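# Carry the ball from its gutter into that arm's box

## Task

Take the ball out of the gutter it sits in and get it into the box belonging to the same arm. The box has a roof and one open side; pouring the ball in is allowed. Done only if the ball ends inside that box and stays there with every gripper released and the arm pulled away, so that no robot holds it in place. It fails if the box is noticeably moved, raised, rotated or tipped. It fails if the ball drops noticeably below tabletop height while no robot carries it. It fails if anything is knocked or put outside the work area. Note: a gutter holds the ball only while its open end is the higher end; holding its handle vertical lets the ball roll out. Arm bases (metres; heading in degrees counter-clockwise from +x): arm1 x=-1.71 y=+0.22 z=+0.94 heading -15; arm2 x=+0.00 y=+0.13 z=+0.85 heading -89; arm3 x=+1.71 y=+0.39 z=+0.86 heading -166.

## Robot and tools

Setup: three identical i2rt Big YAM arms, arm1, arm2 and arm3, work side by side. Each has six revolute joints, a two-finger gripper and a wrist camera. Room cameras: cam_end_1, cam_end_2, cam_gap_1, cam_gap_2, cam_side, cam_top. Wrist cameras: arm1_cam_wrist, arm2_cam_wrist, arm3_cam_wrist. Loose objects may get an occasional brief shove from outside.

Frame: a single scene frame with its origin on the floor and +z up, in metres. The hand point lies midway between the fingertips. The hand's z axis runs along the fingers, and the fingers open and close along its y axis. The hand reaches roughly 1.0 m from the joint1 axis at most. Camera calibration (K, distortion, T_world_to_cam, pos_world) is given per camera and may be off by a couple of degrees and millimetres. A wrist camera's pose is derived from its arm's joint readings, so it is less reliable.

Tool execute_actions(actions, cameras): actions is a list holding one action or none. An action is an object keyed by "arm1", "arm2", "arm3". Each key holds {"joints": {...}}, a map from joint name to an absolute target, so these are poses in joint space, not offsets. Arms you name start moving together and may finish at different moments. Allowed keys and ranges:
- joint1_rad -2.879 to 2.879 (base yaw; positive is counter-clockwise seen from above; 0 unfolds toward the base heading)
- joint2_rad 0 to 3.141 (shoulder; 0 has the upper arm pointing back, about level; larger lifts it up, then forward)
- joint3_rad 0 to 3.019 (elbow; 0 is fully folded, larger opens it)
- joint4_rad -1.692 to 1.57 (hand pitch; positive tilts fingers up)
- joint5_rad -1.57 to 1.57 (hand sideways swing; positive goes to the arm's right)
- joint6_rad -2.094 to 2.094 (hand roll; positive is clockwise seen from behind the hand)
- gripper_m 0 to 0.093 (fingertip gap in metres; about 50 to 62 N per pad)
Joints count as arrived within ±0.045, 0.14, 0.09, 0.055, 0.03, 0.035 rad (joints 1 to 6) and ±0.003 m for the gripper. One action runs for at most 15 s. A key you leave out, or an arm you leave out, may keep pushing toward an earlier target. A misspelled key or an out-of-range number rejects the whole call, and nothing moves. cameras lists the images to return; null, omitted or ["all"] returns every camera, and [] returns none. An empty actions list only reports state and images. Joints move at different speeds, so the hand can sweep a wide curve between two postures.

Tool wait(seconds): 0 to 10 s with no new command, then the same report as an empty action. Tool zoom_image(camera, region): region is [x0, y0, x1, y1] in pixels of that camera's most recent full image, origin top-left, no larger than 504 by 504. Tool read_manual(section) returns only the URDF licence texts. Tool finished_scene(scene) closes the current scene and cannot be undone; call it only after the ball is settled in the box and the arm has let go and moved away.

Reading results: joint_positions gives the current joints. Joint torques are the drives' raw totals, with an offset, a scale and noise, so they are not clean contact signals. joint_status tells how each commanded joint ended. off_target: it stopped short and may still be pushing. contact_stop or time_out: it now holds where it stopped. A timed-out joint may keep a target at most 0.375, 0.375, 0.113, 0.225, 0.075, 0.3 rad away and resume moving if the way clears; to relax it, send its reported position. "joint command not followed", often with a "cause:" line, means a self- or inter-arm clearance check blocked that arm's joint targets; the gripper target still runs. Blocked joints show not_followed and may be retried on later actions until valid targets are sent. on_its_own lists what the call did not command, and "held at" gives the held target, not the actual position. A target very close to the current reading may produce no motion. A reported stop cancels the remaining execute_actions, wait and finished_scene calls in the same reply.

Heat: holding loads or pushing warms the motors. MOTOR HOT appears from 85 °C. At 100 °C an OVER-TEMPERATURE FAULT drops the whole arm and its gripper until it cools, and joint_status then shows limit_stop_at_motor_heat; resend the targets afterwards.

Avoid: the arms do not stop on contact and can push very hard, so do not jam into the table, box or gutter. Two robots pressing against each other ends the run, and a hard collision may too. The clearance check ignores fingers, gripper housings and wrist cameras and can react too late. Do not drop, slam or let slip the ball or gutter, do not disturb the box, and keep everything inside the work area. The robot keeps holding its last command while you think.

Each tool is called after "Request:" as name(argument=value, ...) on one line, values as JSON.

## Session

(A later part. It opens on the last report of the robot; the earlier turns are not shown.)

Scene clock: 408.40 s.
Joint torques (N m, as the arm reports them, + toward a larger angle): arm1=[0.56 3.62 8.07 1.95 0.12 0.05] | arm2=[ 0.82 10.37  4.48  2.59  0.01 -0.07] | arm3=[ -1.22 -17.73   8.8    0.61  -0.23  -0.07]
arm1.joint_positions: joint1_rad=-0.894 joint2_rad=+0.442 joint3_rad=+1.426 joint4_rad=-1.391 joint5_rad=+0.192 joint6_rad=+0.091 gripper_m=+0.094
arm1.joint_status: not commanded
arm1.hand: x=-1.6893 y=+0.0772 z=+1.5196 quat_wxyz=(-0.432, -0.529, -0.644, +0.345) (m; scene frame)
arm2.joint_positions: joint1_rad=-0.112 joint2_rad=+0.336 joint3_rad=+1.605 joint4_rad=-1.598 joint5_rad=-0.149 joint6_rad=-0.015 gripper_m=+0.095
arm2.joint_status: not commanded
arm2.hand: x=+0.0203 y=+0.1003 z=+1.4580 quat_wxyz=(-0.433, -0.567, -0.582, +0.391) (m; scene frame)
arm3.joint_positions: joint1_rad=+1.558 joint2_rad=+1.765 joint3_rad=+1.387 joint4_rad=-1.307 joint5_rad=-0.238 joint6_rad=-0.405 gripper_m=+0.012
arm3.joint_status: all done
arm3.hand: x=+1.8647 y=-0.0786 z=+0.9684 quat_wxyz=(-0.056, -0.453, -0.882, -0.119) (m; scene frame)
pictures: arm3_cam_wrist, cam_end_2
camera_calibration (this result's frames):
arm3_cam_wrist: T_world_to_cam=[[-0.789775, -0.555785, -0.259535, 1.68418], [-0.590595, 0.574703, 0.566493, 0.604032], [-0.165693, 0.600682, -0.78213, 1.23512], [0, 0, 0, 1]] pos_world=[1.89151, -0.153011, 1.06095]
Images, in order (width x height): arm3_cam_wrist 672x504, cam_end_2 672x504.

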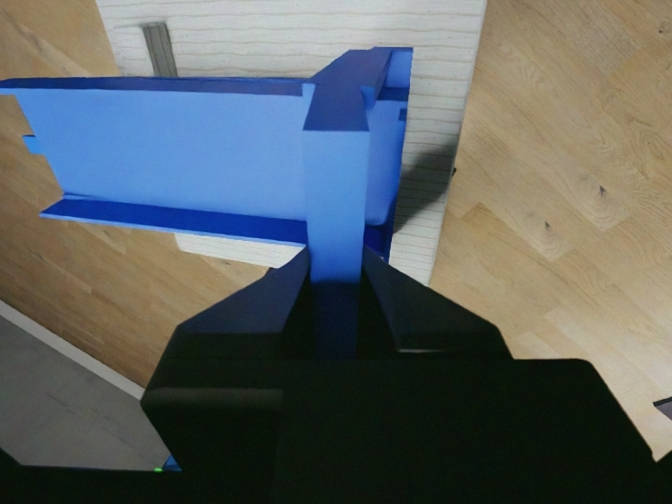

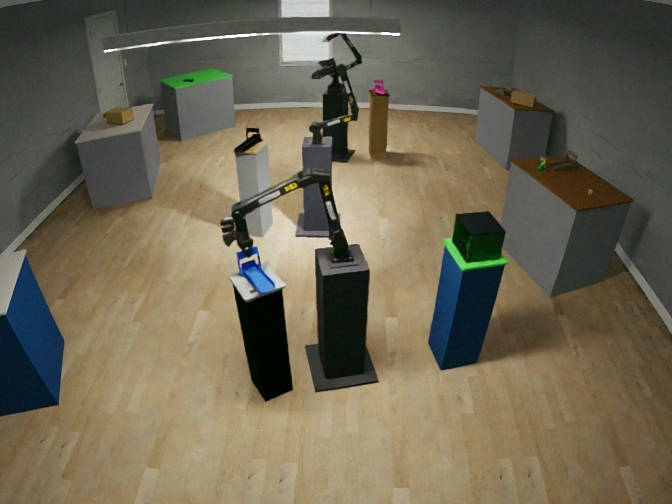

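Back at the original grasp pose. Release, then lift clear.

Request:
execute_actions(actions=[{"arm3": {"joints": {"gripper_m": 0.065}}}], cameras=["arm3_cam_wrist"])

Request:
execute_actions(actions=[{"arm3": {"joints": {"joint2_rad": 1.45, "joint4_rad": -1.55, "gripper_m": 0.09}}}], cameras=["arm3_cam_wrist", "cam_end_2", "cam_side", "cam_top"])

Scene clock: 412.70 s.
Joint torques (N m, as the arm reports them, + toward a larger angle): arm1=[0.55 3.55 8.07 1.93 0.12 0.05] | arm2=[ 1.01 10.32  4.39  2.44  0.01 -0.05] | arm3=[ -0.98 -18.15   8.84   0.62  -0.18  -0.07]
arm1.joint_positions: joint1_rad=-0.894 joint2_rad=+0.442 joint3_rad=+1.426 joint4_rad=-1.391 joint5_rad=+0.192 joint6_rad=+0.091 gripper_m=+0.094
arm1.joint_status: not commanded
arm1.hand: x=-1.6893 y=+0.0772 z=+1.5196 quat_wxyz=(-0.432, -0.529, -0.644, +0.345) (m; scene frame)
arm2.joint_positions: joint1_rad=-0.112 joint2_rad=+0.336 joint3_rad=+1.605 joint4_rad=-1.598 joint5_rad=-0.149 joint6_rad=-0.015 gripper_m=+0.095
arm2.joint_status: not commanded
arm2.hand: x=+0.0203 y=+0.1003 z=+1.4580 quat_wxyz=(-0.433, -0.567, -0.582, +0.391) (m; scene frame)
arm3.joint_positions: joint1_rad=+1.558 joint2_rad=+1.764 joint3_rad=+1.387 joint4_rad=-1.307 joint5_rad=-0.239 joint6_rad=-0.405 gripper_m=+0.065
arm3.joint_status: all done
arm3.hand: x=+1.8649 y=-0.0786 z=+0.9688 quat_wxyz=(-0.056, -0.453, -0.881, -0.119) (m; scene frame)
pictures: arm3_cam_wrist
camera_calibration (this result's frames):
arm3_cam_wrist: T_world_to_cam=[[-0.789513, -0.55581, -0.260277, 1.68468], [-0.591246, 0.575054, 0.565457, 0.606148], [-0.164613, 0.600324, -0.782632, 1.2339], [0, 0, 0, 1]] pos_world=[1.89158, -0.152947, 1.06142]
Images, in order (width x height): arm3_cam_wrist 672x504.

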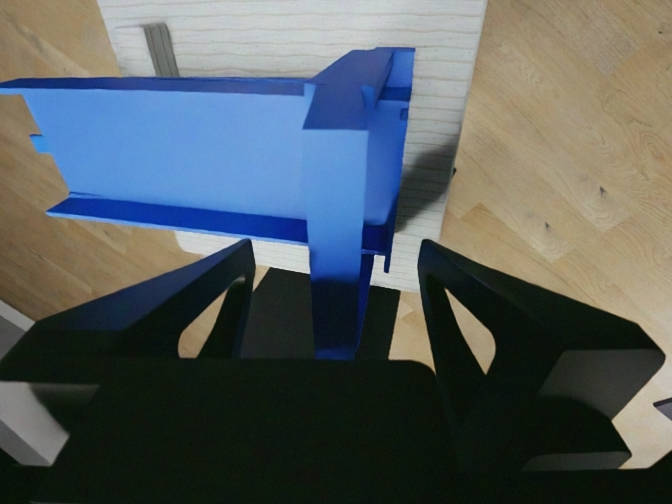

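Scene clock: 414.00 s.
Joint torques (N m, as the arm reports them, + toward a larger angle): arm1=[0.58 3.59 8.07 1.93 0.13 0.06] | arm2=[ 0.88 10.42  4.29  2.46  0.03 -0.05] | arm3=[ -0.92 -12.56   9.62   0.31  -0.21  -0.08]
arm1.joint_positions: joint1_rad=-0.894 joint2_rad=+0.442 joint3_rad=+1.426 joint4_rad=-1.391 joint5_rad=+0.192 joint6_rad=+0.091 gripper_m=+0.094
arm1.joint_status: not commanded
arm1.hand: x=-1.6893 y=+0.0772 z=+1.5196 quat_wxyz=(-0.432, -0.529, -0.644, +0.345) (m; scene frame)
arm2.joint_positions: joint1_rad=-0.112 joint2_rad=+0.336 joint3_rad=+1.605 joint4_rad=-1.598 joint5_rad=-0.149 joint6_rad=-0.015 gripper_m=+0.095
arm2.joint_status: not commanded
arm2.hand: x=+0.0203 y=+0.1003 z=+1.4580 quat_wxyz=(-0.433, -0.567, -0.582, +0.391) (m; scene frame)
arm3.joint_positions: joint1_rad=+1.558 joint2_rad=+1.450 joint3_rad=+1.387 joint4_rad=-1.544 joint5_rad=-0.239 joint6_rad=-0.405 gripper_m=+0.090
arm3.joint_status: all done
arm3.hand: x=+1.8480 y=-0.0072 z=+1.1093 quat_wxyz=(-0.081, -0.450, -0.885, -0.090) (m; scene frame)
pictures: arm3_cam_wrist, cam_end_2, cam_side, cam_top
camera_calibration (this result's frames):
arm3_cam_wrist: T_world_to_cam=[[-0.785345, -0.573912, -0.232072, 1.70845], [-0.600446, 0.614952, 0.511174, 0.553194], [-0.150656, 0.540795, -0.827553, 1.32179], [0, 0, 0, 1]] pos_world=[1.87302, -0.0745017, 1.20755]
Images, in order (width x height): arm3_cam_wrist 672x504, cam_end_2 672x504, cam_side 672x504, cam_top 672x504.

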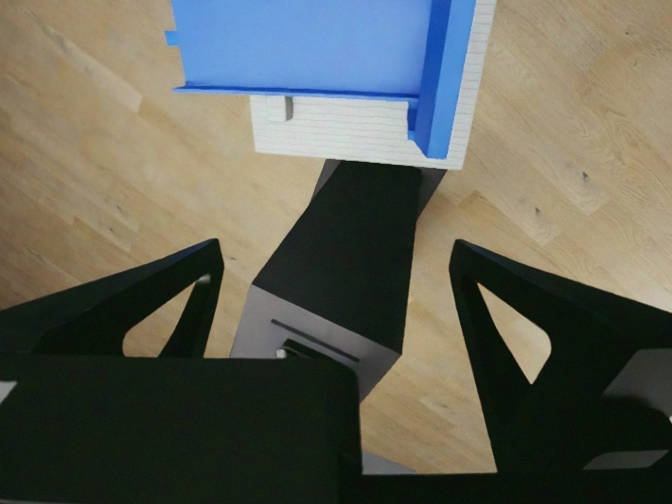

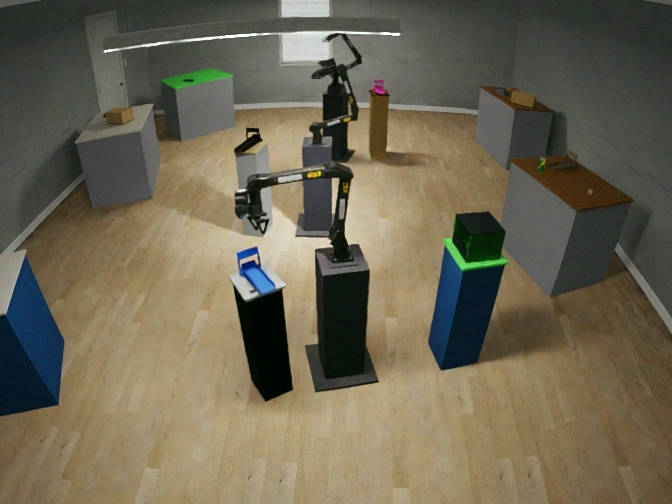

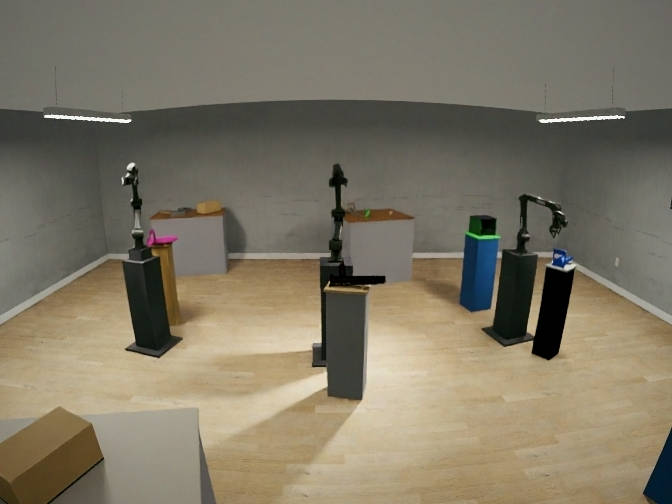

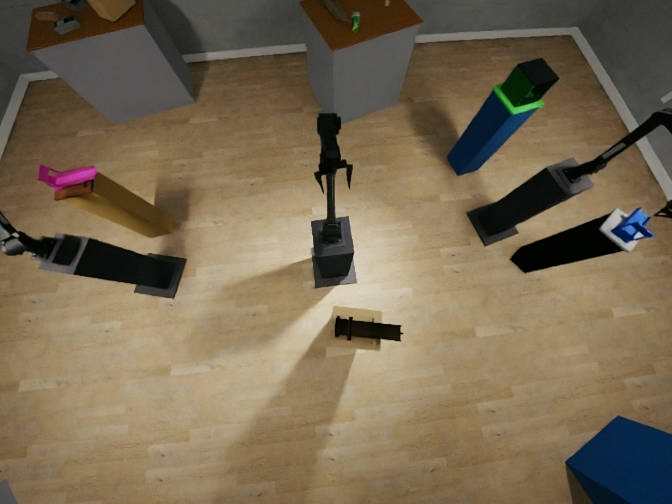

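Request:
zoom_image(camera="cam_side", region=[455, 205, 515, 255])

Request:
zoom_image(camera="cam_top", region=[480, 50, 580, 130])

Request:
zoom_image(camera="cam_end_2", region=[420, 190, 540, 290])

Region (455, 205, 515, 255) of cam_side's 672x504 image, scaled by 8.400, with more detail than that image has.

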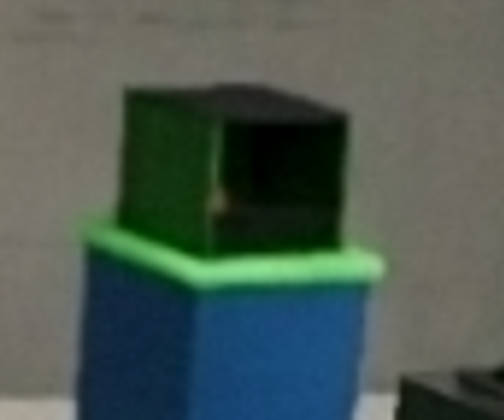

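Region (480, 50, 580, 130) of cam_top's 672x504 image, scaled by 5.040, with more detail than that image has; it fills the top 403 rows of this view, and the rest is white.

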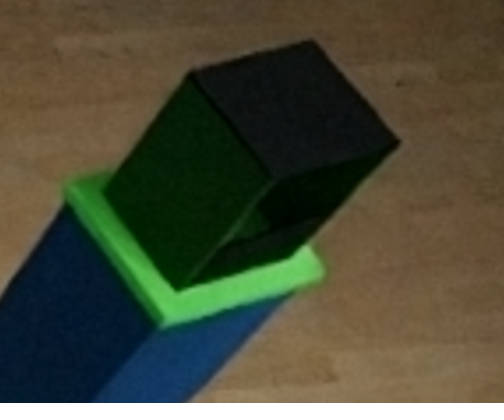

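Region (420, 190, 540, 290) of cam_end_2's 672x504 image, scaled by 4.200, with more detail than that image has.

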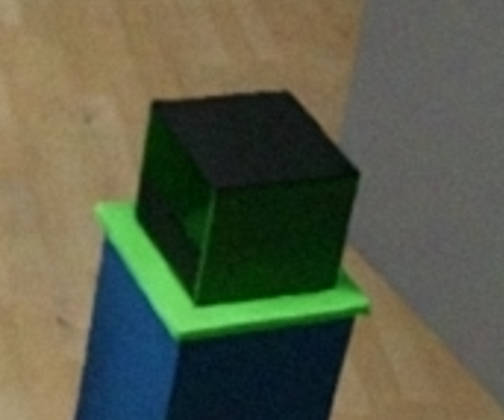

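The side camera shows the red ball inside the box, behind the lip. The box hasn't moved, the gutter is back on its pedestal and the arm is clear.

Request:
finished_scene(scene=2)

The scene is finished: the task was done.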